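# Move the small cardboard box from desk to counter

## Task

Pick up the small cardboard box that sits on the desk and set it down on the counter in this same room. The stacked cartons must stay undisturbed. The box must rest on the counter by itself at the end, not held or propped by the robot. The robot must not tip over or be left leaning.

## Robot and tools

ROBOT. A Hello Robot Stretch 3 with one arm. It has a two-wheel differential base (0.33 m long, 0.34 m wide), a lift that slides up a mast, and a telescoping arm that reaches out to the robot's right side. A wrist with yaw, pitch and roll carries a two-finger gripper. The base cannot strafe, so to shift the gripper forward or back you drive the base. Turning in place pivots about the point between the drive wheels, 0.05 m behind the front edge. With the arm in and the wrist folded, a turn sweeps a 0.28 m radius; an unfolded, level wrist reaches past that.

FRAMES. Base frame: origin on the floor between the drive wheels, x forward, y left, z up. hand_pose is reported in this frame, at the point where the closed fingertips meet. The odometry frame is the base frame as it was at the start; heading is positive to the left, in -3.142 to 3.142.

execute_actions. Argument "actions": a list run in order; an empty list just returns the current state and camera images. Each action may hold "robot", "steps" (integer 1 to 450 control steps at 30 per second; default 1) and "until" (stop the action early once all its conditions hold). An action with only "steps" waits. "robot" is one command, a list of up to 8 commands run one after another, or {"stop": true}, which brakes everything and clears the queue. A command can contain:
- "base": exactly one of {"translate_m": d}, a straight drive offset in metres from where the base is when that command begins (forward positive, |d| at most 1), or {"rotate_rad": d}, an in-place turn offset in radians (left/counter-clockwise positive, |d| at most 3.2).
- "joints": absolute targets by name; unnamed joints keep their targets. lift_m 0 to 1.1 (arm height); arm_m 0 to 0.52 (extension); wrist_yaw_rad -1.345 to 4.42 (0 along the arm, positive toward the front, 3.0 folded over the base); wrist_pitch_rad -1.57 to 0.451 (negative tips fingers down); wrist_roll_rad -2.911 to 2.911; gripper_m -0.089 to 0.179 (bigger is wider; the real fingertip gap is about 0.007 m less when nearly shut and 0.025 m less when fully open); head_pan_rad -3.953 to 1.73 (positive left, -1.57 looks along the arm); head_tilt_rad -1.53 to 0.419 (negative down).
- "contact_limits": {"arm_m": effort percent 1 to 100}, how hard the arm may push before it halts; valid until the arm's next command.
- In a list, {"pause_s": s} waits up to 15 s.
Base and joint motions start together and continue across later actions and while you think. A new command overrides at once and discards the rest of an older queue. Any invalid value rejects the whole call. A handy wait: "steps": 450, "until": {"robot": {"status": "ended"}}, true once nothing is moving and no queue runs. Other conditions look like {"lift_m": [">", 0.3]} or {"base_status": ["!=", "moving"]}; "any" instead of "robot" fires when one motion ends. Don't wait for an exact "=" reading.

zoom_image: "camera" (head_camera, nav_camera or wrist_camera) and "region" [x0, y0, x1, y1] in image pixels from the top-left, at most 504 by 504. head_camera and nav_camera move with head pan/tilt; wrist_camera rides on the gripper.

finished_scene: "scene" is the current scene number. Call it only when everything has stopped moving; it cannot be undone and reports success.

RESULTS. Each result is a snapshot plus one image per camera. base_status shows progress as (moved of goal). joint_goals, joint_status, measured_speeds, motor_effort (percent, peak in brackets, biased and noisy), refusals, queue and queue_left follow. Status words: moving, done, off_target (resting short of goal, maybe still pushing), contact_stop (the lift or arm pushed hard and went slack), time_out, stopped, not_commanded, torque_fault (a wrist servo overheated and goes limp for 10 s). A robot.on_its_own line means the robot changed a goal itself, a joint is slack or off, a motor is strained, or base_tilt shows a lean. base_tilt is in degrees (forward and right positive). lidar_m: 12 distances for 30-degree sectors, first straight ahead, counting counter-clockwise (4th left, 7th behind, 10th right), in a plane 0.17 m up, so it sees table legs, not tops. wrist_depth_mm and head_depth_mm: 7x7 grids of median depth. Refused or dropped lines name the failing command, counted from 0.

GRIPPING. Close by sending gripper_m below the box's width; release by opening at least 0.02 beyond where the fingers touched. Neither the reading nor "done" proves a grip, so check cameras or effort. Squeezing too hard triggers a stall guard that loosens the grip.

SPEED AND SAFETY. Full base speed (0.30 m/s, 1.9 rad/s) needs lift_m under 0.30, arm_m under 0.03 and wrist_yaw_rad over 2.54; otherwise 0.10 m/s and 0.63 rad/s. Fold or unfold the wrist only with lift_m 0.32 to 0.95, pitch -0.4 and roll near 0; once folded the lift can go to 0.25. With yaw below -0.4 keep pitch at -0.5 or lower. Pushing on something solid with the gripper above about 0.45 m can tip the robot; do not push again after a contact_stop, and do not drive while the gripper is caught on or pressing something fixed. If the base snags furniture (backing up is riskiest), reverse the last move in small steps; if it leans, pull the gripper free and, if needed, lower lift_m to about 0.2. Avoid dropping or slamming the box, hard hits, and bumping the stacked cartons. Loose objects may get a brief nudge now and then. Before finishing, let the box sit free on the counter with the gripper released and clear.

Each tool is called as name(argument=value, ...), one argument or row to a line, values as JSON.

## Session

execute_actions(
  actions=[
    {"robot":{"joints":{"head_tilt_rad":-0.5}},"steps":150,"until":{"robot":{"status":"ended"}}},
  ],
)

Scene clock: 0.87 s.
robot.base_odometry: x=+0.000 y=+0.000 heading=+0.000 (m, m, rad; robot's odometry frame)
robot.turned_by_wheels: +0.000 (rad since the last result)
robot.turned_by_imu: +0.000 (rad since the last result)
robot.base_tilt: forward=+1.5 right=+1.0 (deg)
robot.lidar_m: 1.30 0.76 0.66 0.66 0.92 0.80 0.80 0.93 1.43 1.23 1.30 2.25
robot.head_depth_mm: 2482 2671 2929 2571 1984 1600 1347 / 2564 2778 2987 2582 1975 1591 1343 / 2620 2789 3103 2574 1961 1597 1338 / 1948 2152 2420 2425 1946 1573 1336 / 1511 1628 1765 1927 1872 1582 1327 / 1228 1306 1395 1495 1611 1559 1323 / 1041 1096 1153 1223 1302 1392 1324
robot.base_status: not_commanded
robot.joint_positions: lift_m=+0.504 arm_m=+0.002 wrist_yaw_rad=+2.862 wrist_pitch_rad=-0.550 wrist_roll_rad=-0.007 gripper_m=+0.037 head_pan_rad=+0.010 head_tilt_rad=-0.493
robot.joint_goals: lift_m=+0.504 arm_m=+0.002 wrist_yaw_rad=+2.862 wrist_pitch_rad=-0.550 wrist_roll_rad=-0.007 gripper_m=+0.037 head_pan_rad=+0.010 head_tilt_rad=-0.500
robot.joint_status: lift_m=not_commanded arm_m=not_commanded wrist_yaw_rad=not_commanded wrist_pitch_rad=not_commanded wrist_roll_rad=not_commanded gripper_m=not_commanded head_pan_rad=not_commanded head_tilt_rad=done
robot.measured_speeds: translate_m=+0.000 rotate_rad=+0.000 lift_m=+0.000 arm_m=+0.000 wrist_yaw_rad=+0.000 wrist_pitch_rad=+0.000 wrist_roll_rad=+0.000 head_pan_rad=+0.000 head_tilt_rad=+0.000
robot: refusals=0 queue=done queue_left=0
robot.motor_effort: left_wheel=+0(0) right_wheel=+1(1) lift_m=+26(26) arm_m=+0(0) wrist_yaw_rad=+1(1) wrist_pitch_rad=+6(6) wrist_roll_rad=+0(0) gripper_m=+1(1) head_pan_rad=+0(0) head_tilt_rad=-3(35) (%)
robot.hand_pose: x=+0.0356 y=+0.0511 z=+0.4887 quat_wxyz=(+0.285, +0.698, +0.097, +0.650) (m; robot's base frame)
robot.wrist_depth_mm: - - 658 675 687 702 721 / - - 738 741 755 788 804 / - - 849 838 847 888 910 / - 941 893 897 918 918 920 / 802 - 820 787 811 794 803 / 702 - - 682 702 689 692 / 616 626 626 631 619 613 618
pictures: head_camera (sideways: a quarter turn clockwise sets it upright), nav_camera (sideways: a quarter turn counterclockwise sets it upright), wrist_camera
camera_calibration (this result's frames):
head_camera: T_world_to_cam=[[-0.50602, -0.0441396, -0.861392, 1.14203], [-0.0363849, 0.998893, -0.0298114, 0.048718], [0.861754, 0.0162565, -0.507065, 0.615523], [0, 0, 0, 1]] pos_world=[0.0492319, -0.00826163, 1.2973]
nav_camera: T_world_to_cam=[[0.485741, -0.00530232, 0.874087, -1.09846], [0.0308052, -0.999257, -0.0231805, 0.0792237], [0.87356, 0.0381862, -0.485217, 0.582185], [0, 0, 0, 1]] pos_world=[0.0225533, 0.051109, 1.24447]
wrist_camera: T_world_to_cam=[[0.949886, -0.312592, -0.00166226, -0.0185662], [-0.215418, -0.650727, -0.728114, 0.42438], [0.226521, 0.691983, -0.685454, 0.459921], [0, 0, 0, 1]] pos_world=[0.00487302, -0.0479058, 0.624221]
Images, in order (width x height): head_camera 896x504, nav_camera 672x504, wrist_camera 644x364.

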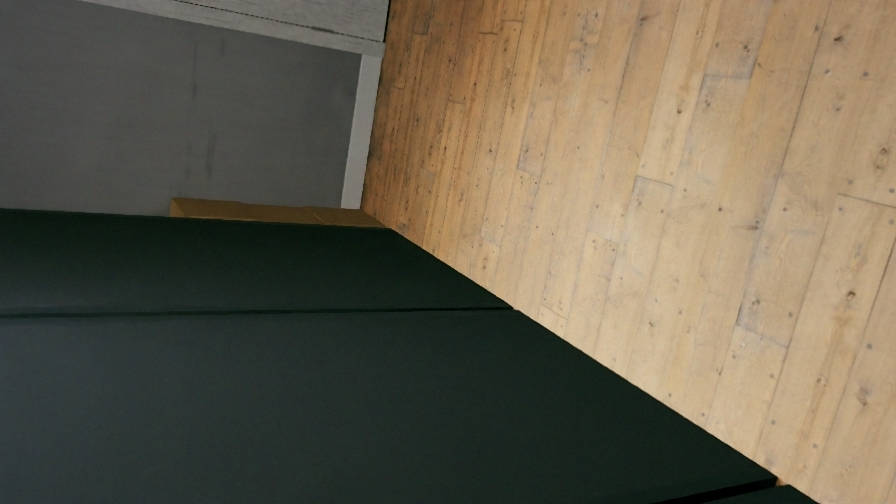

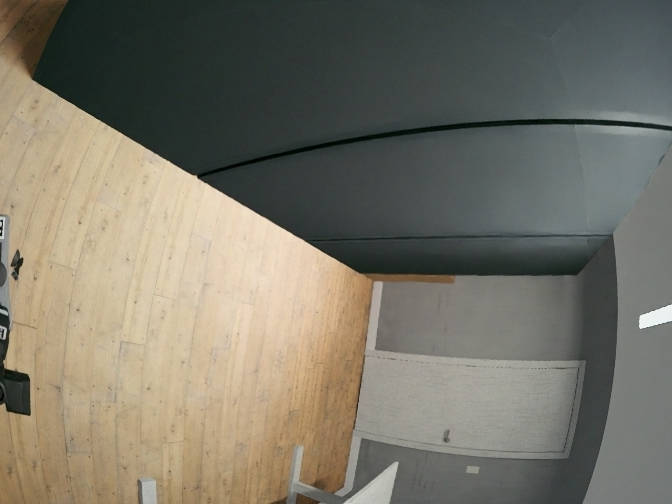

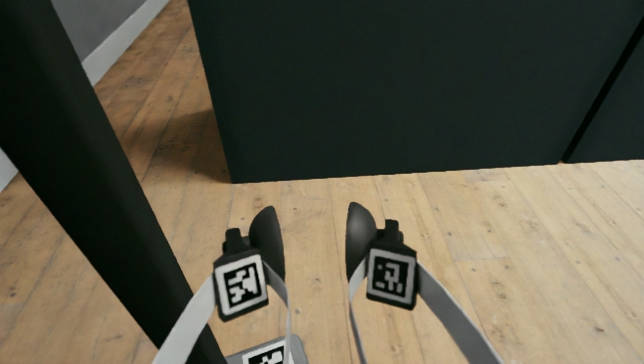

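execute_actions(
  actions=[
    {"robot":{"joints":{"head_pan_rad":-1.0,"head_tilt_rad":-0.4,"lift_m":0.28,"wrist_pitch_rad":-0.4}},"steps":150,"until":{"robot":{"status":"ended"}}},
  ],
)

Scene clock: 8.27 s.
robot.base_odometry: x=+0.000 y=+0.000 heading=+0.000 (m, m, rad; robot's odometry frame)
robot.turned_by_wheels: +0.000 (rad since the last result)
robot.turned_by_imu: -0.002 (rad since the last result)
robot.base_tilt: forward=+1.5 right=+1.0 (deg)
robot.lidar_m: 1.29 0.76 0.66 0.66 0.92 0.80 0.80 0.93 1.43 1.22 1.30 2.25
robot.head_depth_mm: 1560 1647 1732 1438 1923 1726 1431 / 1709 1796 1863 1354 1537 1636 1427 / 1861 1982 1989 1277 2121 1710 1416 / 2075 2198 2143 1407 2171 1711 1409 / 2300 2490 2118 2592 2172 1703 1405 / 2616 2854 2094 2646 2156 1707 1402 / 2788 2945 3002 2921 2150 1698 1394
robot.base_status: not_commanded
robot.joint_positions: lift_m=+0.280 arm_m=+0.002 wrist_yaw_rad=+2.862 wrist_pitch_rad=-0.419 wrist_roll_rad=-0.007 gripper_m=+0.037 head_pan_rad=-0.993 head_tilt_rad=-0.409
robot.joint_goals: lift_m=+0.280 arm_m=+0.002 wrist_yaw_rad=+2.862 wrist_pitch_rad=-0.400 wrist_roll_rad=-0.007 gripper_m=+0.037 head_pan_rad=-1.000 head_tilt_rad=-0.400
robot.joint_status: lift_m=done arm_m=not_commanded wrist_yaw_rad=not_commanded wrist_pitch_rad=done wrist_roll_rad=not_commanded gripper_m=not_commanded head_pan_rad=done head_tilt_rad=done
robot.measured_speeds: translate_m=+0.000 rotate_rad=+0.000 lift_m=+0.000 arm_m=+0.000 wrist_yaw_rad=+0.000 wrist_pitch_rad=+0.000 wrist_roll_rad=+0.000 head_pan_rad=+0.000 head_tilt_rad=+0.000
robot: refusals=0 queue=done queue_left=0
robot.motor_effort: left_wheel=+0(0) right_wheel=+1(1) lift_m=+23(25) arm_m=+1(0) wrist_yaw_rad=+0(1) wrist_pitch_rad=+9(10) wrist_roll_rad=+0(0) gripper_m=+0(1) head_pan_rad=-3(34) head_tilt_rad=+5(19) (%)
robot.hand_pose: x=+0.0406 y=+0.0689 z=+0.2927 quat_wxyz=(+0.242, +0.703, +0.050, +0.667) (m; robot's base frame)
robot.wrist_depth_mm: - - 637 651 661 680 691 / - - 692 706 710 739 749 / - 955 764 766 789 803 824 / - 736 735 731 719 717 719 / - 600 628 599 619 590 583 / 516 - - 507 506 503 494 / 454 - - 438 436 434 433
pictures: head_camera (sideways: a quarter turn clockwise sets it upright), nav_camera (sideways: a quarter turn counterclockwise sets it upright), wrist_camera
camera_calibration (this result's frames):
head_camera: T_world_to_cam=[[-0.26863, 0.34029, -0.901133, 1.19242], [0.823909, 0.565822, -0.0319408, 0.0462458], [0.499011, -0.751032, -0.432365, 0.520535], [0, 0, 0, 1]] pos_world=[0.0224631, -0.040996, 1.30106]
nav_camera: T_world_to_cam=[[0.215497, -0.348956, 0.912026, -1.1463], [-0.824758, -0.565084, -0.0213334, 0.0820404], [0.522815, -0.747603, -0.409578, 0.485901], [0, 0, 0, 1]] pos_world=[0.0606518, 0.00961142, 1.24622]
wrist_camera: T_world_to_cam=[[0.950071, -0.311963, -0.00668345, -0.0167396], [-0.187358, -0.553202, -0.811705, 0.310956], [0.249524, 0.772429, -0.58403, 0.275957], [0, 0, 0, 1]] pos_world=[0.00530601, -0.0463575, 0.413459]
Images, in order (width x height): head_camera 896x504, nav_camera 672x504, wrist_camera 644x364.

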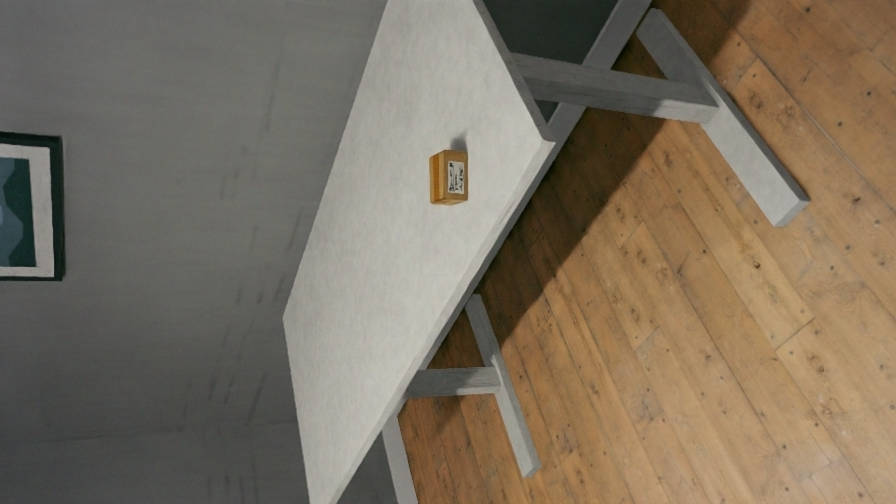

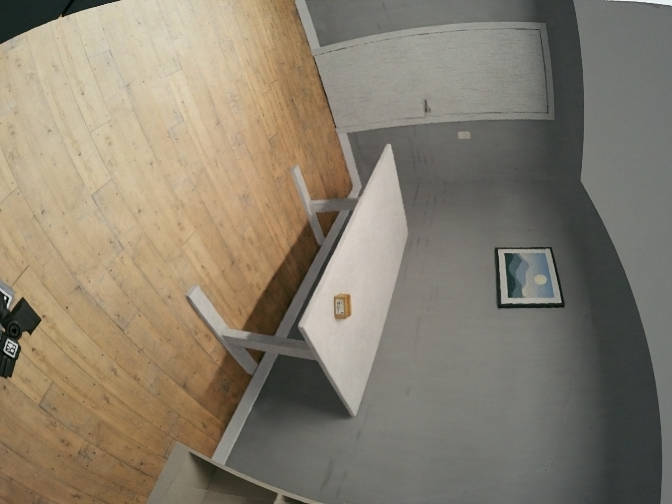

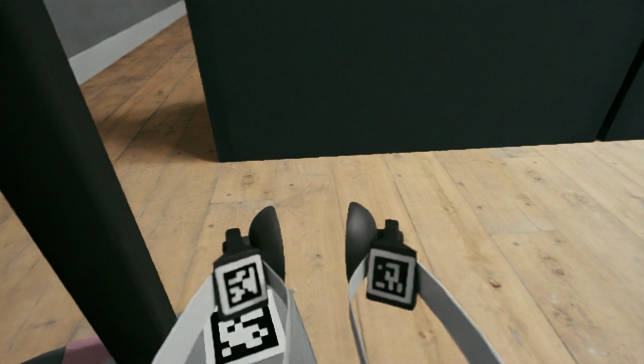

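execute_actions(
  actions=[
    {"robot":[{"base":{"rotate_rad":-1.27}},{"base":{"translate_m":0.41}},{"base":{"rotate_rad":1.85},"joints":{"head_pan_rad":-1.5,"head_tilt_rad":-0.6,"gripper_m":0.175}},{"joints":{"lift_m":0.45}},{"joints":{"lift_m":0.8,"wrist_yaw_rad":0}},{"joints":{"wrist_pitch_rad":-0.3,"arm_m":0.2}}],"steps":450,"until":{"robot":{"status":"ended"}}},
    {"steps":300,"until":{"robot":{"status":"ended"}}},
  ],
)

Scene clock: 33.90 s.
robot.base_odometry: x=+0.122 y=-0.392 heading=+0.580 (m, m, rad; robot's odometry frame)
robot.turned_by_wheels: +0.580 (rad since the last result)
robot.turned_by_imu: +0.568 (rad since the last result)
robot.base_tilt: forward=+1.4 right=+1.1 (deg)
robot.lidar_m: 1.12 1.00 1.00 1.14 1.02 1.02 1.23 0.89 0.89 0.91 1.89 1.81
robot.head_depth_mm: 1299 1383 1301 977 - - 1258 / 1432 1543 1294 976 - 1379 1262 / 1586 1681 1283 922 - 1405 1258 / 1799 1836 1282 964 1702 1466 1258 / 2044 1876 1271 1051 1732 1462 1246 / 2380 1857 1268 2094 1750 1453 1256 / 2476 1851 2490 2082 1738 1452 1256
robot.base_status: done (rotate_rad +1.8499 of +1.8500)
robot.joint_positions: lift_m=+0.800 arm_m=+0.200 wrist_yaw_rad=+0.002 wrist_pitch_rad=-0.319 wrist_roll_rad=-0.007 gripper_m=+0.175 head_pan_rad=-1.493 head_tilt_rad=-0.593
robot.joint_goals: lift_m=+0.800 arm_m=+0.200 wrist_yaw_rad=+0.000 wrist_pitch_rad=-0.300 wrist_roll_rad=-0.007 gripper_m=+0.175 head_pan_rad=-1.500 head_tilt_rad=-0.600
robot.joint_status: lift_m=done arm_m=done wrist_yaw_rad=done wrist_pitch_rad=done wrist_roll_rad=not_commanded gripper_m=done head_pan_rad=done head_tilt_rad=done
robot.measured_speeds: translate_m=+0.000 rotate_rad=+0.000 lift_m=+0.000 arm_m=+0.000 wrist_yaw_rad=+0.000 wrist_pitch_rad=+0.000 wrist_roll_rad=+0.000 head_pan_rad=+0.000 head_tilt_rad=+0.000
robot: refusals=0 queue=done queue_left=0
robot.motor_effort: left_wheel=-3(12) right_wheel=+3(11) lift_m=+29(31) arm_m=+4(4) wrist_yaw_rad=-2(4) wrist_pitch_rad=+10(10) wrist_roll_rad=+0(0) gripper_m=+1(85) head_pan_rad=-3(26) head_tilt_rad=-4(25) (%)
robot.hand_pose: x=-0.0210 y=-0.5803 z=+0.8353 quat_wxyz=(+0.701, +0.114, -0.695, -0.112) (m; robot's base frame)
robot.wrist_depth_mm: - - - - 912 774 664 / - - - - 918 805 694 / - 655 646 636 622 610 656 / - 501 463 387 454 448 722 / - - 365 361 359 364 780 / - - 324 298 297 301 797 / - - - 256 252 979 902
pictures: head_camera (sideways: a quarter turn clockwise sets it upright), nav_camera (sideways: a quarter turn counterclockwise sets it upright), wrist_camera
camera_calibration (this result's frames):
head_camera: T_world_to_cam=[[-0.084666, 0.584723, -0.806803, 1.06828], [0.993933, 0.106614, -0.0270361, 0.0388162], [0.0702077, -0.804197, -0.590202, 0.728515], [0, 0, 0, 1]] pos_world=[0.000719052, -0.0429177, 1.29291]
nav_camera: T_world_to_cam=[[0.0340727, -0.569191, 0.821499, -1.02713], [-0.995078, -0.095849, -0.0251387, 0.0880279], [0.0930485, -0.816599, -0.569656, 0.696809], [0, 0, 0, 1]] pos_world=[0.0577548, -0.00718393, 1.24294]
wrist_camera: T_world_to_cam=[[-0.999342, 0.0347533, -0.0104014, 0.0062788], [0.0263949, 0.499902, -0.86568, 1.04148], [-0.0248856, -0.865385, -0.50049, 0.083708], [0, 0, 0, 1]] pos_world=[-0.019132, -0.448415, 0.943547]
Images, in order (width x height): head_camera 896x504, nav_camera 672x504, wrist_camera 644x364.

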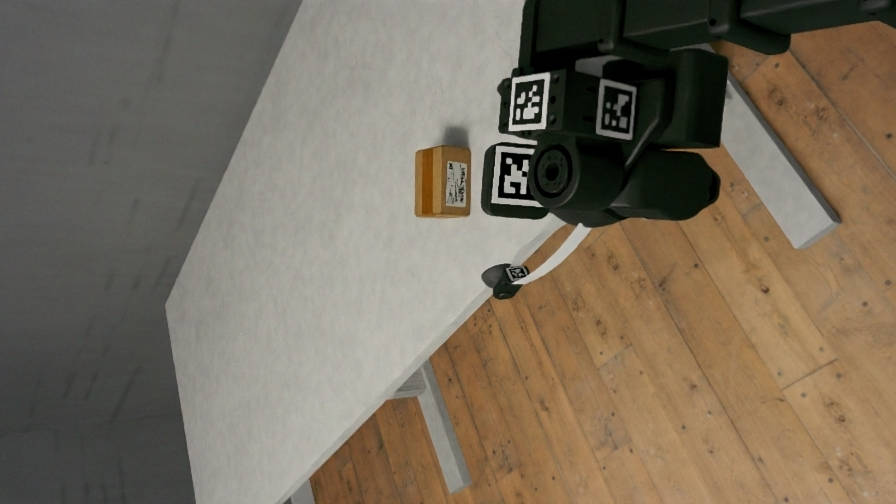

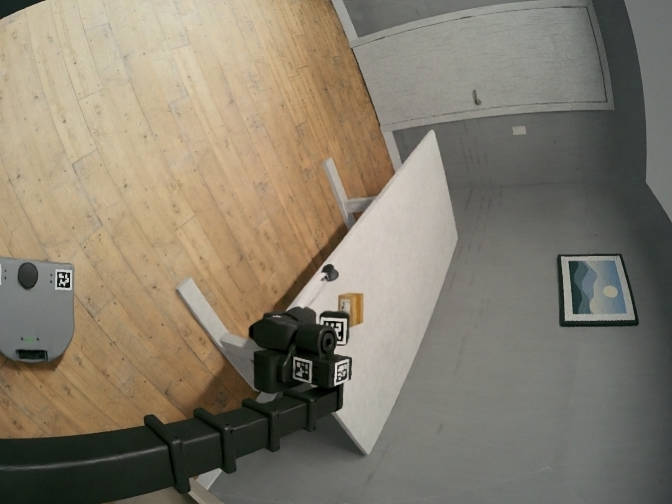

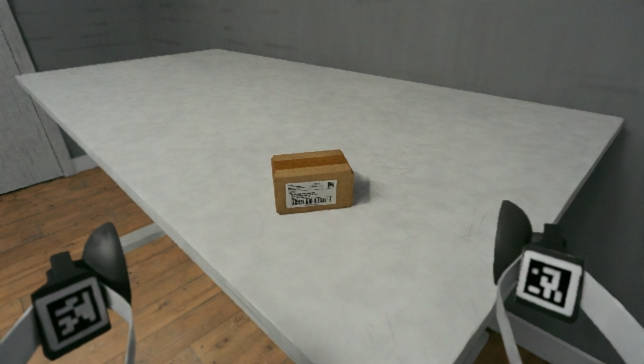

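execute_actions(
  actions=[
    {"robot":[{"joints":{"lift_m":0.72,"arm_m":0.3}},{"joints":{"arm_m":0.40}}],"steps":450,"until":{"robot":{"status":"ended"}}},
  ],
)

Scene clock: 43.93 s.
robot.base_odometry: x=+0.122 y=-0.392 heading=+0.580 (m, m, rad; robot's odometry frame)
robot.turned_by_wheels: +0.000 (rad since the last result)
robot.turned_by_imu: -0.002 (rad since the last result)
robot.base_tilt: forward=+1.5 right=+1.0 (deg)
robot.lidar_m: 1.12 1.00 1.01 1.14 1.02 1.02 1.24 0.89 0.89 0.90 1.89 1.81
robot.head_depth_mm: 1295 1384 1304 980 1617 - - / 1433 1535 1288 1047 1232 1378 1274 / 1588 1673 1281 1041 804 1465 1254 / 1782 1834 1278 968 1704 1462 1258 / 2051 1866 1270 1072 1738 1454 1256 / 2374 1859 1260 2099 1741 1447 1245 / 2509 1841 2509 2098 1749 1458 1250
robot.base_status: done (rotate_rad +1.8499 of +1.8500)
robot.joint_positions: lift_m=+0.720 arm_m=+0.400 wrist_yaw_rad=+0.002 wrist_pitch_rad=-0.319 wrist_roll_rad=-0.007 gripper_m=+0.175 head_pan_rad=-1.493 head_tilt_rad=-0.593
robot.joint_goals: lift_m=+0.720 arm_m=+0.400 wrist_yaw_rad=+0.000 wrist_pitch_rad=-0.300 wrist_roll_rad=-0.007 gripper_m=+0.175 head_pan_rad=-1.500 head_tilt_rad=-0.600
robot.joint_status: lift_m=done arm_m=done wrist_yaw_rad=done wrist_pitch_rad=done wrist_roll_rad=not_commanded gripper_m=done head_pan_rad=done head_tilt_rad=done
robot.measured_speeds: translate_m=+0.000 rotate_rad=+0.000 lift_m=+0.000 arm_m=+0.000 wrist_yaw_rad=+0.000 wrist_pitch_rad=+0.000 wrist_roll_rad=+0.000 head_pan_rad=+0.000 head_tilt_rad=+0.000
robot: refusals=0 queue=done queue_left=0
robot.motor_effort: left_wheel=-3(3) right_wheel=+4(3) lift_m=+23(29) arm_m=+4(4) wrist_yaw_rad=-2(2) wrist_pitch_rad=+9(10) wrist_roll_rad=+0(0) gripper_m=+1(1) head_pan_rad=-3(3) head_tilt_rad=-3(4) (%)
robot.hand_pose: x=-0.0210 y=-0.7804 z=+0.7557 quat_wxyz=(+0.701, +0.114, -0.695, -0.111) (m; robot's base frame)
robot.wrist_depth_mm: - - - 988 790 663 566 / 708 685 673 648 628 618 561 / 422 418 411 405 398 391 390 / 306 301 283 192 275 288 284 / 238 235 215 165 179 232 225 / - 193 185 178 185 185 192 / - 164 163 162 161 160 157
pictures: head_camera (sideways: a quarter turn clockwise sets it upright), nav_camera (sideways: a quarter turn counterclockwise sets it upright), wrist_camera
camera_calibration (this result's frames):
head_camera: T_world_to_cam=[[-0.084666, 0.584723, -0.806803, 1.06828], [0.993933, 0.106614, -0.0270361, 0.0388162], [0.0702078, -0.804197, -0.590202, 0.728515], [0, 0, 0, 1]] pos_world=[0.000719057, -0.0429177, 1.29291]
nav_camera: T_world_to_cam=[[0.0340727, -0.569191, 0.821499, -1.02713], [-0.995078, -0.0958491, -0.0251387, 0.0880279], [0.0930486, -0.816599, -0.569656, 0.696809], [0, 0, 0, 1]] pos_world=[0.0577548, -0.00718393, 1.24294]
wrist_camera: T_world_to_cam=[[-0.999341, 0.0347625, -0.0104145, 0.0124164], [0.026402, 0.499596, -0.865856, 1.07242], [-0.0248963, -0.865561, -0.500185, -0.129636], [0, 0, 0, 1]] pos_world=[-0.0191333, -0.648416, 0.863848]
Images, in order (width x height): head_camera 896x504, nav_camera 672x504, wrist_camera 644x364.

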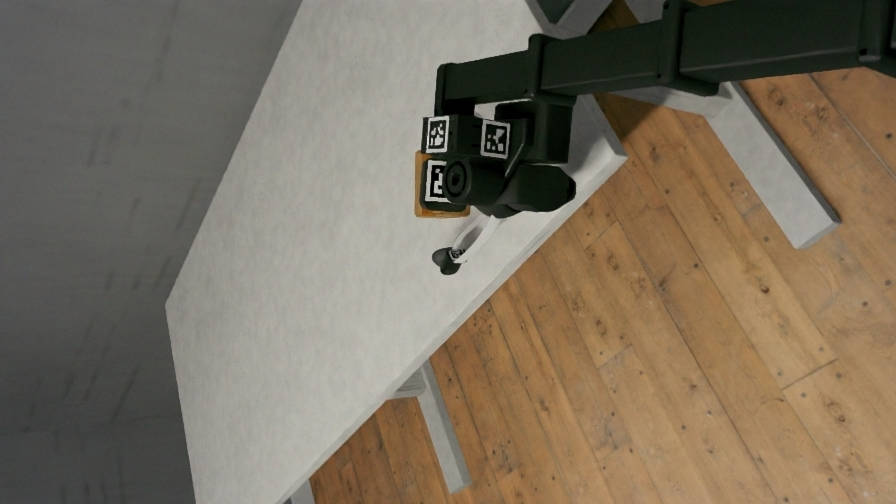

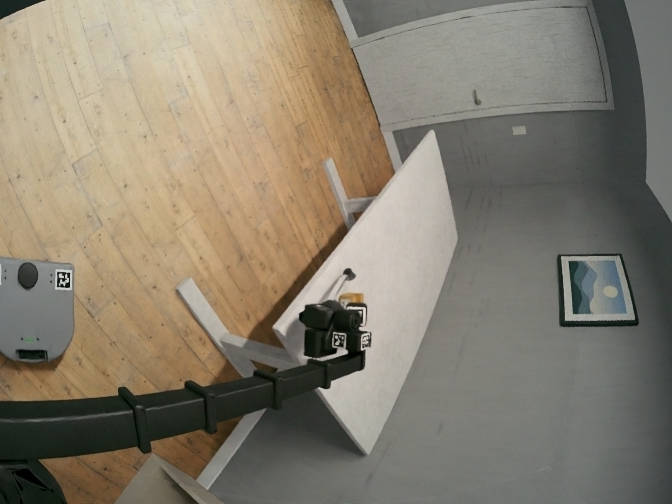

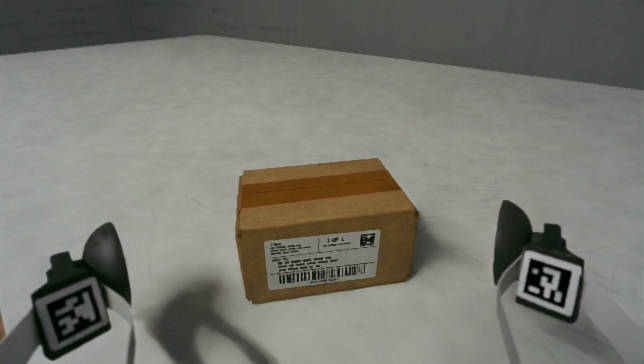

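execute_actions(
  actions=[
    {"robot":[{"base":{"translate_m":-0.008},"joints":{"lift_m":0.712}},{"joints":{"arm_m":0.428}},{"joints":{"gripper_m":0.05}},{"joints":{"lift_m":0.77}},{"joints":{"arm_m":0.0,"head_pan_rad":1.4,"head_tilt_rad":-0.6}}],"steps":450,"until":{"robot":{"status":"ended"}}},
  ],
)

Scene clock: 60.57 s.
robot.base_odometry: x=+0.115 y=-0.396 heading=+0.580 (m, m, rad; robot's odometry frame)
robot.turned_by_wheels: +0.000 (rad since the last result)
robot.turned_by_imu: -0.004 (rad since the last result)
robot.base_tilt: forward=+1.5 right=+1.0 (deg)
robot.lidar_m: 1.12 1.01 1.01 1.13 1.02 1.02 1.23 0.88 0.89 0.90 1.89 1.82
robot.head_depth_mm: 2067 2349 1097 1172 1295 1413 1263 / 1773 2041 2391 2205 1668 1465 1266 / 1568 1755 2017 2112 1752 1463 1264 / 1383 1545 1741 1959 1754 1466 1251 / 1239 1374 1527 1703 1749 1462 1253 / 1139 1242 1363 1508 1642 1460 1252 / 1046 1131 1226 1355 1494 1452 1277
robot.base_status: done (translate_m -0.0080 of -0.0080)
robot.joint_positions: lift_m=+0.770 arm_m=+0.002 wrist_yaw_rad=+0.002 wrist_pitch_rad=-0.325 wrist_roll_rad=-0.007 gripper_m=+0.057 head_pan_rad=+1.393 head_tilt_rad=-0.593
robot.joint_goals: lift_m=+0.770 arm_m=+0.000 wrist_yaw_rad=+0.000 wrist_pitch_rad=-0.300 wrist_roll_rad=-0.007 gripper_m=+0.056 head_pan_rad=+1.400 head_tilt_rad=-0.600
robot.joint_status: lift_m=done arm_m=done wrist_yaw_rad=done wrist_pitch_rad=done wrist_roll_rad=not_commanded gripper_m=done head_pan_rad=done head_tilt_rad=done
robot.measured_speeds: translate_m=+0.000 rotate_rad=+0.000 lift_m=+0.000 arm_m=+0.000 wrist_yaw_rad=+0.000 wrist_pitch_rad=+0.000 wrist_roll_rad=+0.000 head_pan_rad=+0.000 head_tilt_rad=+0.000
robot: refusals=0 queue=done queue_left=0
robot.on_its_own: gripper_m is held at +0.056, not at your +0.050, by its stall guard, which is not easing now
robot.motor_effort: left_wheel=-2(7) right_wheel=+3(6) lift_m=+30(32) arm_m=-3(3) wrist_yaw_rad=-1(2) wrist_pitch_rad=+12(13) wrist_roll_rad=+0(0) gripper_m=-20(94) head_pan_rad=+2(32) head_tilt_rad=-4(7) (%)
robot.hand_pose: x=-0.0211 y=-0.3822 z=+0.8039 quat_wxyz=(+0.700, +0.116, -0.695, -0.114) (m; robot's base frame)
robot.wrist_depth_mm: - - - - - 881 753 / - 912 883 861 835 816 787 / - - 558 541 530 920 825 / - - 466 174 722 - 854 / - - 137 136 138 - 905 / - - 133 139 146 - 937 / - - 969 969 988 - 964
pictures: head_camera (sideways: a quarter turn clockwise sets it upright), nav_camera (sideways: a quarter turn counterclockwise sets it upright), wrist_camera
camera_calibration (this result's frames):
head_camera: T_world_to_cam=[[-0.0657999, -0.587155, -0.806796, 1.06816], [-0.988627, 0.14794, -0.0270357, 0.0509094], [0.135232, 0.795841, -0.590211, 0.72813], [0, 0, 0, 1]] pos_world=[0.0221487, 0.0401661, 1.29291]
nav_camera: T_world_to_cam=[[0.110828, 0.559346, 0.821492, -1.02759], [0.987015, -0.158646, -0.0251389, 0.0759374], [0.116265, 0.813612, -0.569665, 0.69668], [0, 0, 0, 1]] pos_world=[-0.0420644, 0.0199997, 1.24294]
wrist_camera: T_world_to_cam=[[-0.999332, 0.0350891, -0.0101835, -0.0010462], [0.0265235, 0.505014, -0.862703, 0.914785], [-0.0251287, -0.862398, -0.505608, 0.244674], [0, 0, 0, 1]] pos_world=[-0.0191605, -0.250936, 0.912886]
Images, in order (width x height): head_camera 896x504, nav_camera 672x504, wrist_camera 644x364.

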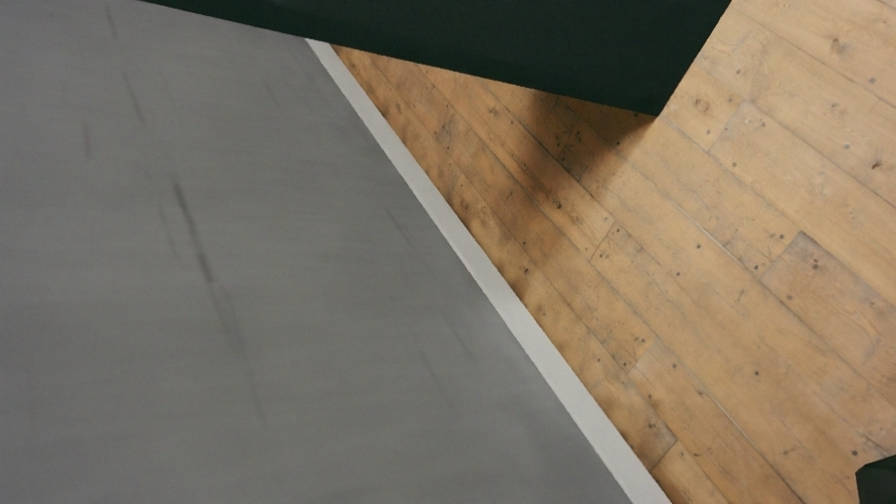

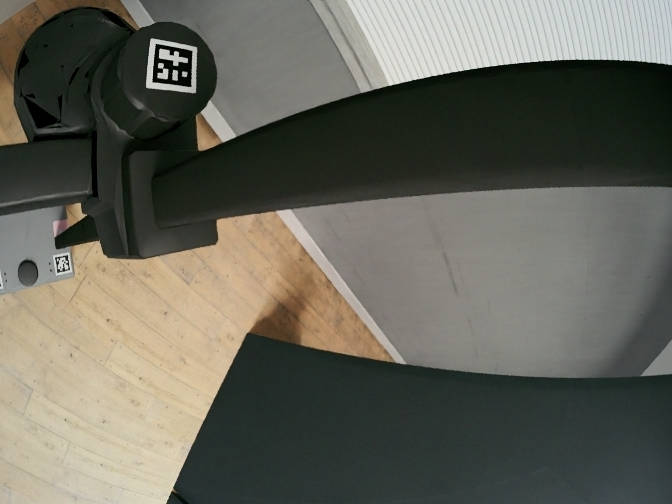

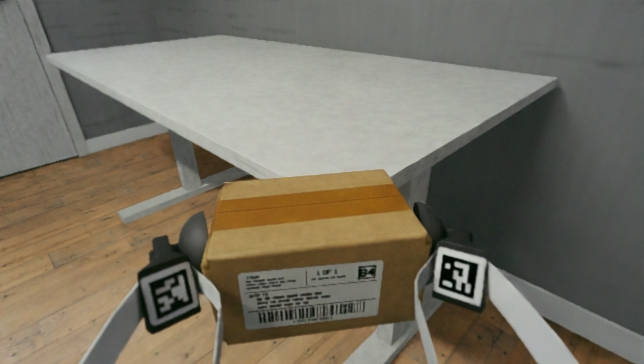

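execute_actions(
  actions=[
    {"robot":[{"base":{"rotate_rad":1.71},"joints":{"head_pan_rad":0,"head_tilt_rad":-0.7,"wrist_pitch_rad":-0.4,"lift_m":0.45,"wrist_yaw_rad":2.7}},{"joints":{"lift_m":0.28},"base":{"translate_m":0.85}},{"base":{"rotate_rad":-0.95}}],"steps":450,"until":{"robot":{"status":"ended"}}},
    {"steps":300,"until":{"robot":{"status":"ended"}}},
  ],
)

Scene clock: 85.03 s.
robot.base_odometry: x=-0.445 y=+0.244 heading=+1.340 (m, m, rad; robot's odometry frame)
robot.turned_by_wheels: +0.760 (rad since the last result)
robot.turned_by_imu: +0.753 (rad since the last result)
robot.base_tilt: forward=+1.6 right=+1.0 (deg)
robot.lidar_m: 1.00 0.41 0.31 0.30 0.32 0.45 1.37 1.46 2.48 1.80 0.74 0.63
robot.head_depth_mm: 2726 2960 2429 1203 1151 1101 1166 / 2733 2965 2441 1932 1623 1381 1207 / 2775 3010 2413 1933 1610 1374 1208 / 2730 2972 2393 1923 1608 1377 1202 / 1719 1847 1988 1832 1600 1377 1197 / 1094 1147 1203 1255 1322 1318 1185 / 805 832 857 886 921 957 997
robot.base_status: done (rotate_rad -0.9499 of -0.9500)
robot.joint_positions: lift_m=+0.280 arm_m=+0.002 wrist_yaw_rad=+2.698 wrist_pitch_rad=-0.424 wrist_roll_rad=-0.007 gripper_m=+0.060 head_pan_rad=+0.007 head_tilt_rad=-0.692
robot.joint_goals: lift_m=+0.280 arm_m=+0.000 wrist_yaw_rad=+2.700 wrist_pitch_rad=-0.400 wrist_roll_rad=-0.007 gripper_m=+0.059 head_pan_rad=+0.000 head_tilt_rad=-0.700
robot.joint_status: lift_m=done arm_m=done wrist_yaw_rad=done wrist_pitch_rad=done wrist_roll_rad=not_commanded gripper_m=done head_pan_rad=done head_tilt_rad=done
robot.measured_speeds: translate_m=+0.000 rotate_rad=+0.000 lift_m=+0.000 arm_m=+0.000 wrist_yaw_rad=+0.000 wrist_pitch_rad=+0.000 wrist_roll_rad=+0.000 head_pan_rad=+0.000 head_tilt_rad=+0.000
robot: refusals=0 queue=done queue_left=0
robot.on_its_own: gripper_m is held at +0.059, not at your +0.050, by its stall guard, which is not easing now
robot.motor_effort: left_wheel=+2(12) right_wheel=-1(9) lift_m=+24(30) arm_m=-3(3) wrist_yaw_rad=+3(6) wrist_pitch_rad=+12(13) wrist_roll_rad=+0(0) gripper_m=-19(19) head_pan_rad=-3(31) head_tilt_rad=-4(15) (%)
robot.hand_pose: x=+0.0748 y=+0.0549 z=+0.2915 quat_wxyz=(+0.298, +0.705, -0.006, +0.644) (m; robot's base frame)
robot.wrist_depth_mm: 270 292 326 366 418 488 583 / 285 313 350 396 461 544 674 / 304 335 378 432 514 624 760 / 325 362 389 174 557 663 714 / 350 386 137 136 138 580 579 / 386 402 133 140 147 515 496 / - - 145 414 426 433 431
pictures: head_camera (sideways: a quarter turn clockwise sets it upright), nav_camera (sideways: a quarter turn counterclockwise sets it upright), wrist_camera
camera_calibration (this result's frames):
head_camera: T_world_to_cam=[[-0.666355, -0.0437214, -0.744352, 0.990425], [-0.0387364, 0.998961, -0.023999, 0.0411583], [0.744628, 0.0128416, -0.667356, 0.824766], [0, 0, 0, 1]] pos_world=[0.0474252, -0.00840421, 1.28863]
nav_camera: T_world_to_cam=[[0.648845, -0.00563887, 0.7609, -0.951887], [0.022796, -0.99938, -0.0268451, 0.084037], [0.760579, 0.0347638, -0.648314, 0.795062], [0, 0, 0, 1]] pos_world=[0.0110036, 0.050978, 1.242]
wrist_camera: T_world_to_cam=[[0.886105, -0.463439, -0.0064765, -0.040575], [-0.277272, -0.518848, -0.808651, 0.312586], [0.371401, 0.718346, -0.588253, 0.272619], [0, 0, 0, 1]] pos_world=[0.0213743, -0.0524537, 0.412879]
Images, in order (width x height): head_camera 896x504, nav_camera 672x504, wrist_camera 644x364.

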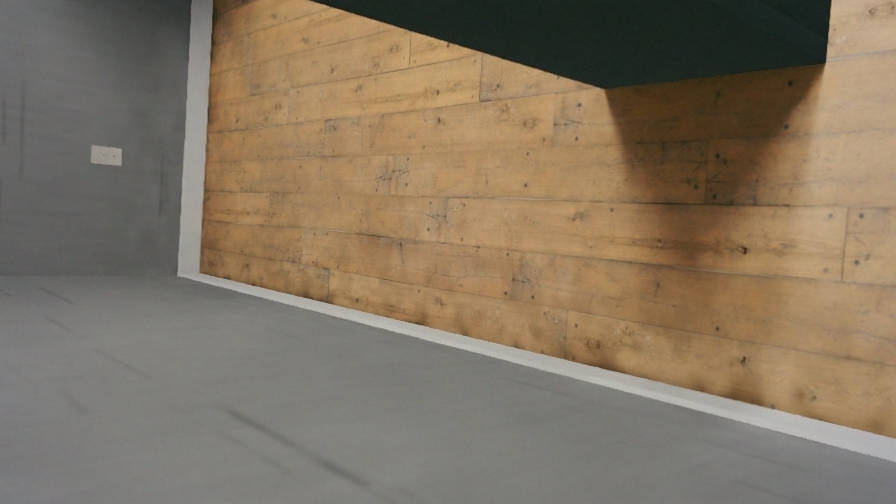

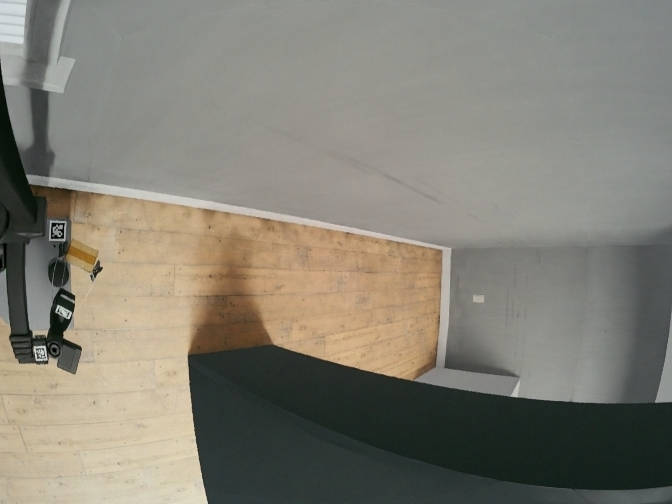

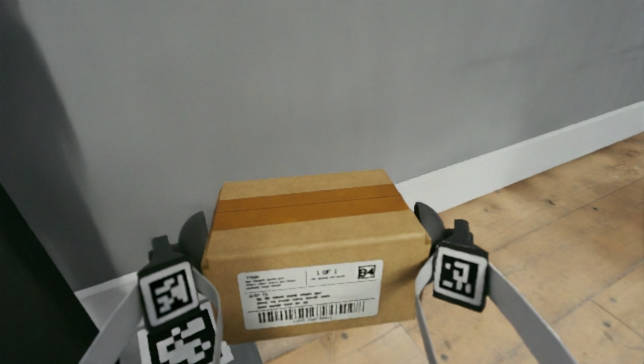

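Heading ~0.04 toward the wall; correct.

execute_actions(
  actions=[
    {"robot":[{"base":{"rotate_rad":-0.07}},{"base":{"translate_m":0.8}},{"base":{"translate_m":0.75},"joints":{"head_pan_rad":-0.9,"head_tilt_rad":-0.5}}],"steps":450,"until":{"robot":{"status":"ended"}}},
  ],
)

Scene clock: 99.07 s.
robot.base_odometry: x=+0.014 y=+1.724 heading=+1.270 (m, m, rad; robot's odometry frame)
robot.turned_by_wheels: -0.070 (rad since the last result)
robot.turned_by_imu: -0.063 (rad since the last result)
robot.base_tilt: forward=+1.6 right=+1.0 (deg)
robot.lidar_m: 1.35 0.48 0.34 0.33 0.34 0.46 1.24 0.62 0.80 2.19 1.40 1.32
robot.head_depth_mm: 3130 2359 2681 2537 1938 1576 1332 / 2766 2069 2189 2430 1931 1576 1333 / 2401 1831 1857 2134 1941 1567 1328 / 2141 1809 1598 1791 1910 1567 1322 / 1943 1772 1389 1569 1747 1563 1321 / 1759 1751 1386 1560 1761 1565 1318 / 1614 1646 1541 1779 1884 1548 1307
robot.base_status: done (translate_m +0.7500 of +0.7500)
robot.joint_positions: lift_m=+0.280 arm_m=+0.002 wrist_yaw_rad=+2.698 wrist_pitch_rad=-0.424 wrist_roll_rad=-0.007 gripper_m=+0.060 head_pan_rad=-0.893 head_tilt_rad=-0.507
robot.joint_goals: lift_m=+0.280 arm_m=+0.000 wrist_yaw_rad=+2.700 wrist_pitch_rad=-0.400 wrist_roll_rad=-0.007 gripper_m=+0.059 head_pan_rad=-0.900 head_tilt_rad=-0.500
robot.joint_status: lift_m=done arm_m=done wrist_yaw_rad=done wrist_pitch_rad=done wrist_roll_rad=not_commanded gripper_m=done head_pan_rad=done head_tilt_rad=done
robot.measured_speeds: translate_m=+0.000 rotate_rad=+0.000 lift_m=+0.000 arm_m=+0.000 wrist_yaw_rad=+0.000 wrist_pitch_rad=+0.000 wrist_roll_rad=+0.000 head_pan_rad=+0.000 head_tilt_rad=+0.000
robot: refusals=0 queue=done queue_left=0
robot.on_its_own: gripper_m is held at +0.059, not at your +0.050, by its stall guard, which is not easing now
robot.motor_effort: left_wheel=+1(10) right_wheel=-1(6) lift_m=+24(24) arm_m=-3(3) wrist_yaw_rad=+4(3) wrist_pitch_rad=+12(12) wrist_roll_rad=+0(0) gripper_m=-18(18) head_pan_rad=-2(33) head_tilt_rad=+5(25) (%)
robot.hand_pose: x=+0.0748 y=+0.0549 z=+0.2915 quat_wxyz=(+0.298, +0.705, -0.006, +0.644) (m; robot's base frame)
robot.wrist_depth_mm: 289 315 355 406 479 575 719 / 306 338 383 442 529 645 843 / 324 361 414 485 583 734 856 / 345 387 424 174 632 701 705 / 371 413 137 136 139 585 577 / 403 418 133 139 147 514 490 / - - 146 414 423 430 430
pictures: head_camera (sideways: a quarter turn clockwise sets it upright), nav_camera (sideways: a quarter turn counterclockwise sets it upright), wrist_camera
camera_calibration (this result's frames):
head_camera: T_world_to_cam=[[-0.35538, 0.379025, -0.854427, 1.13203], [0.761446, 0.647559, -0.0294491, 0.043379], [0.54213, -0.661066, -0.518736, 0.632658], [0, 0, 0, 1]] pos_world=[0.0262864, -0.0389281, 1.29669]
nav_camera: T_world_to_cam=[[0.304113, -0.393863, 0.867403, -1.08864], [-0.765639, -0.642842, -0.023462, 0.0844481], [0.566844, -0.656982, -0.497053, 0.599458], [0, 0, 0, 1]] pos_world=[0.0559258, 0.0193469, 1.24423]
wrist_camera: T_world_to_cam=[[0.886128, -0.463396, -0.00647687, -0.0405651], [-0.277246, -0.518862, -0.808651, 0.312588], [0.371365, 0.718364, -0.588253, 0.272616], [0, 0, 0, 1]] pos_world=[0.0213697, -0.0524455, 0.412879]
Images, in order (width x height): head_camera 896x504, nav_camera 672x504, wrist_camera 644x364.

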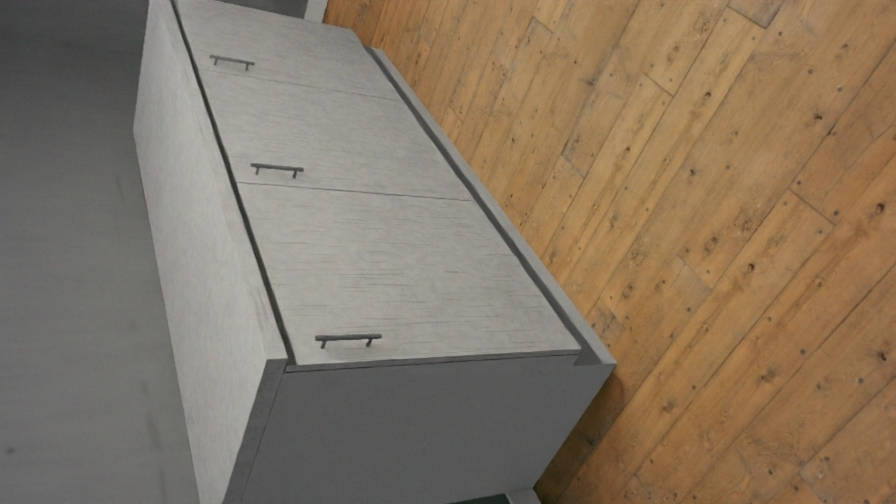

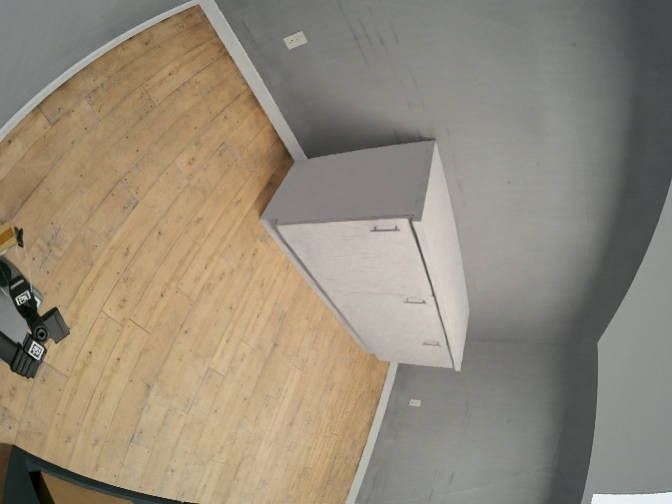

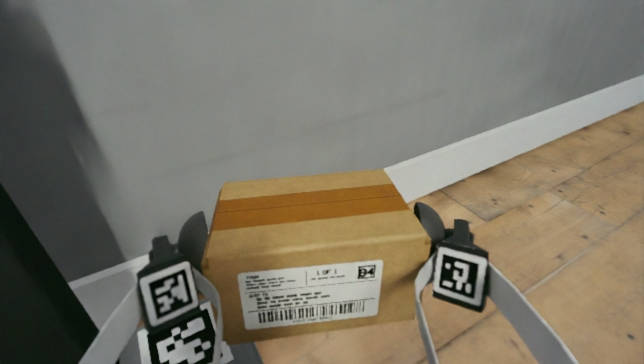

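execute_actions(
  actions=[
    {"robot":[{"base":{"rotate_rad":-0.33}},{"base":{"translate_m":1.0}},{"base":{"rotate_rad":0.7},"joints":{"lift_m":0.6,"head_pan_rad":-1.3,"head_tilt_rad":-0.5}},{"joints":{"lift_m":0.94,"wrist_yaw_rad":0}},{"joints":{"lift_m":1.0,"wrist_pitch_rad":-0.3}}],"steps":450,"until":{"robot":{"status":"ended"}}},
    {"steps":300,"until":{"robot":{"status":"ended"}}},
  ],
)

Scene clock: 125.20 s.
robot.base_odometry: x=+0.604 y=+2.532 heading=+1.640 (m, m, rad; robot's odometry frame)
robot.turned_by_wheels: +0.370 (rad since the last result)
robot.turned_by_imu: +0.365 (rad since the last result)
robot.base_tilt: forward=+1.3 right=+1.0 (deg)
robot.lidar_m: 0.62 0.73 0.66 0.67 0.82 1.49 1.52 1.86 0.56 0.56 0.68 0.62
robot.head_depth_mm: 1313 1494 1074 770 - - - / 1118 1258 1064 749 399 809 894 / 969 1074 1059 746 776 863 983 / 857 937 993 784 847 959 1111 / 766 830 896 843 943 1087 1247 / 694 745 810 874 967 1083 1218 / 634 676 731 789 858 943 1046
robot.base_status: done (rotate_rad +0.6999 of +0.7000)
robot.joint_positions: lift_m=+1.000 arm_m=+0.002 wrist_yaw_rad=+0.003 wrist_pitch_rad=-0.329 wrist_roll_rad=-0.007 gripper_m=+0.060 head_pan_rad=-1.293 head_tilt_rad=-0.507
robot.joint_goals: lift_m=+1.000 arm_m=+0.000 wrist_yaw_rad=+0.000 wrist_pitch_rad=-0.300 wrist_roll_rad=-0.007 gripper_m=+0.059 head_pan_rad=-1.300 head_tilt_rad=-0.500
robot.joint_status: lift_m=done arm_m=done wrist_yaw_rad=done wrist_pitch_rad=done wrist_roll_rad=not_commanded gripper_m=done head_pan_rad=done head_tilt_rad=done
robot.measured_speeds: translate_m=+0.000 rotate_rad=+0.000 lift_m=+0.000 arm_m=+0.000 wrist_yaw_rad=+0.000 wrist_pitch_rad=+0.000 wrist_roll_rad=+0.000 head_pan_rad=+0.000 head_tilt_rad=+0.000
robot: refusals=0 queue=done queue_left=0
robot.on_its_own: gripper_m is held at +0.059, not at your +0.050, by its stall guard, which is not easing now
robot.motor_effort: left_wheel=-3(11) right_wheel=+3(8) lift_m=+29(32) arm_m=-3(3) wrist_yaw_rad=-3(5) wrist_pitch_rad=+15(17) wrist_roll_rad=+0(0) gripper_m=-19(19) head_pan_rad=-3(25) head_tilt_rad=+5(4) (%)
robot.hand_pose: x=-0.0208 y=-0.3817 z=+1.0329 quat_wxyz=(+0.700, +0.118, -0.695, -0.115) (m; robot's base frame)
robot.wrist_depth_mm: 514 666 972 - - - - / 523 677 925 - - - - / 531 625 650 644 635 - - / 518 499 479 174 464 - - / 545 522 137 136 139 - - / 570 614 133 139 147 - - / 565 681 580 499 482 - -
pictures: head_camera (sideways: a quarter turn clockwise sets it upright), nav_camera (sideways: a quarter turn counterclockwise sets it upright), wrist_camera
camera_calibration (this result's frames):
head_camera: T_world_to_cam=[[-0.179664, 0.487323, -0.854539, 1.1311], [0.953519, 0.299889, -0.0294549, 0.0422149], [0.241913, -0.820111, -0.518552, 0.634249], [0, 0, 0, 1]] pos_world=[0.00953278, -0.0437173, 1.2967]
nav_camera: T_world_to_cam=[[0.126665, -0.481022, 0.86751, -1.08769], [-0.955541, -0.293924, -0.0234575, 0.0856007], [0.266265, -0.82597, -0.496866, 0.601047], [0, 0, 0, 1]] pos_world=[0.05953, -0.00159669, 1.24423]
wrist_camera: T_world_to_cam=[[-0.999378, 0.0338097, -0.0100174, 0.000917343], [0.0258385, 0.508802, -0.860495, 1.11123], [-0.0239962, -0.860219, -0.50936, 0.365604], [0, 0, 0, 1]] pos_world=[-0.0190227, -0.25093, 1.14244]
Images, in order (width x height): head_camera 896x504, nav_camera 672x504, wrist_camera 644x364.

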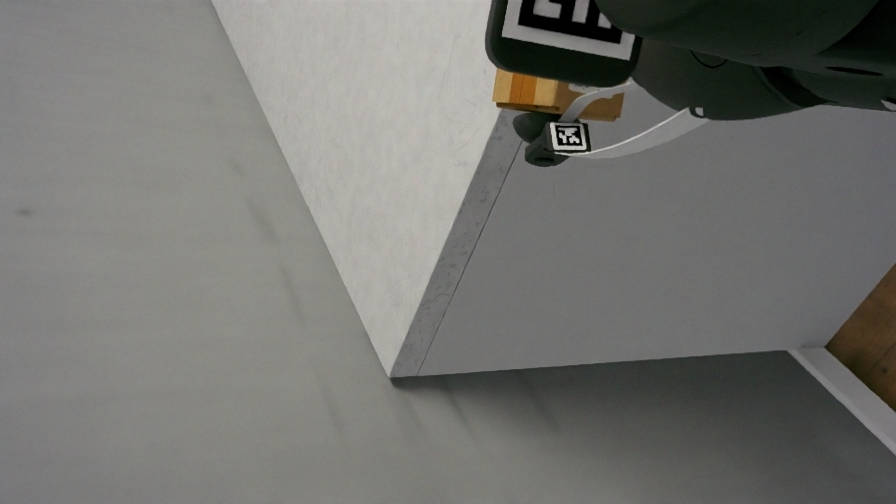

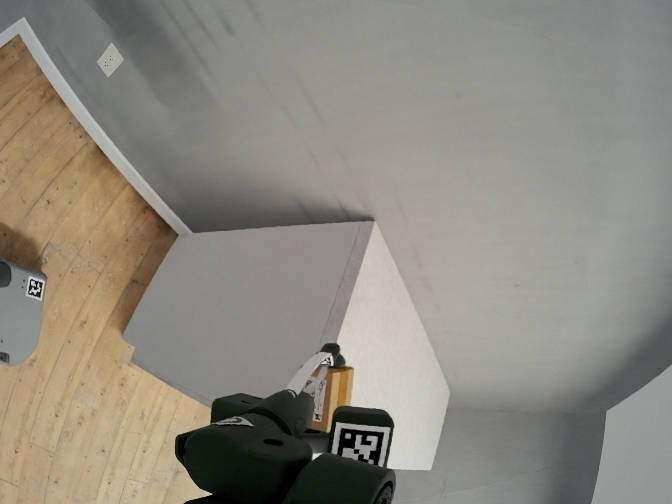

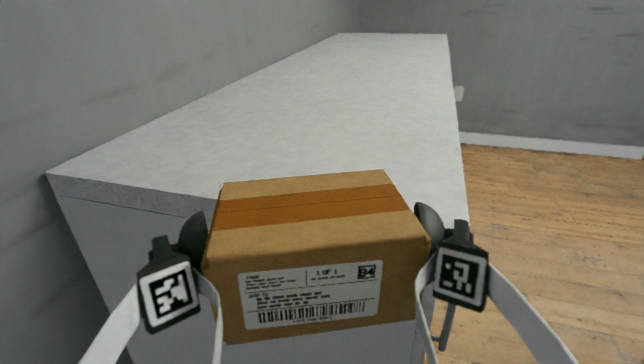

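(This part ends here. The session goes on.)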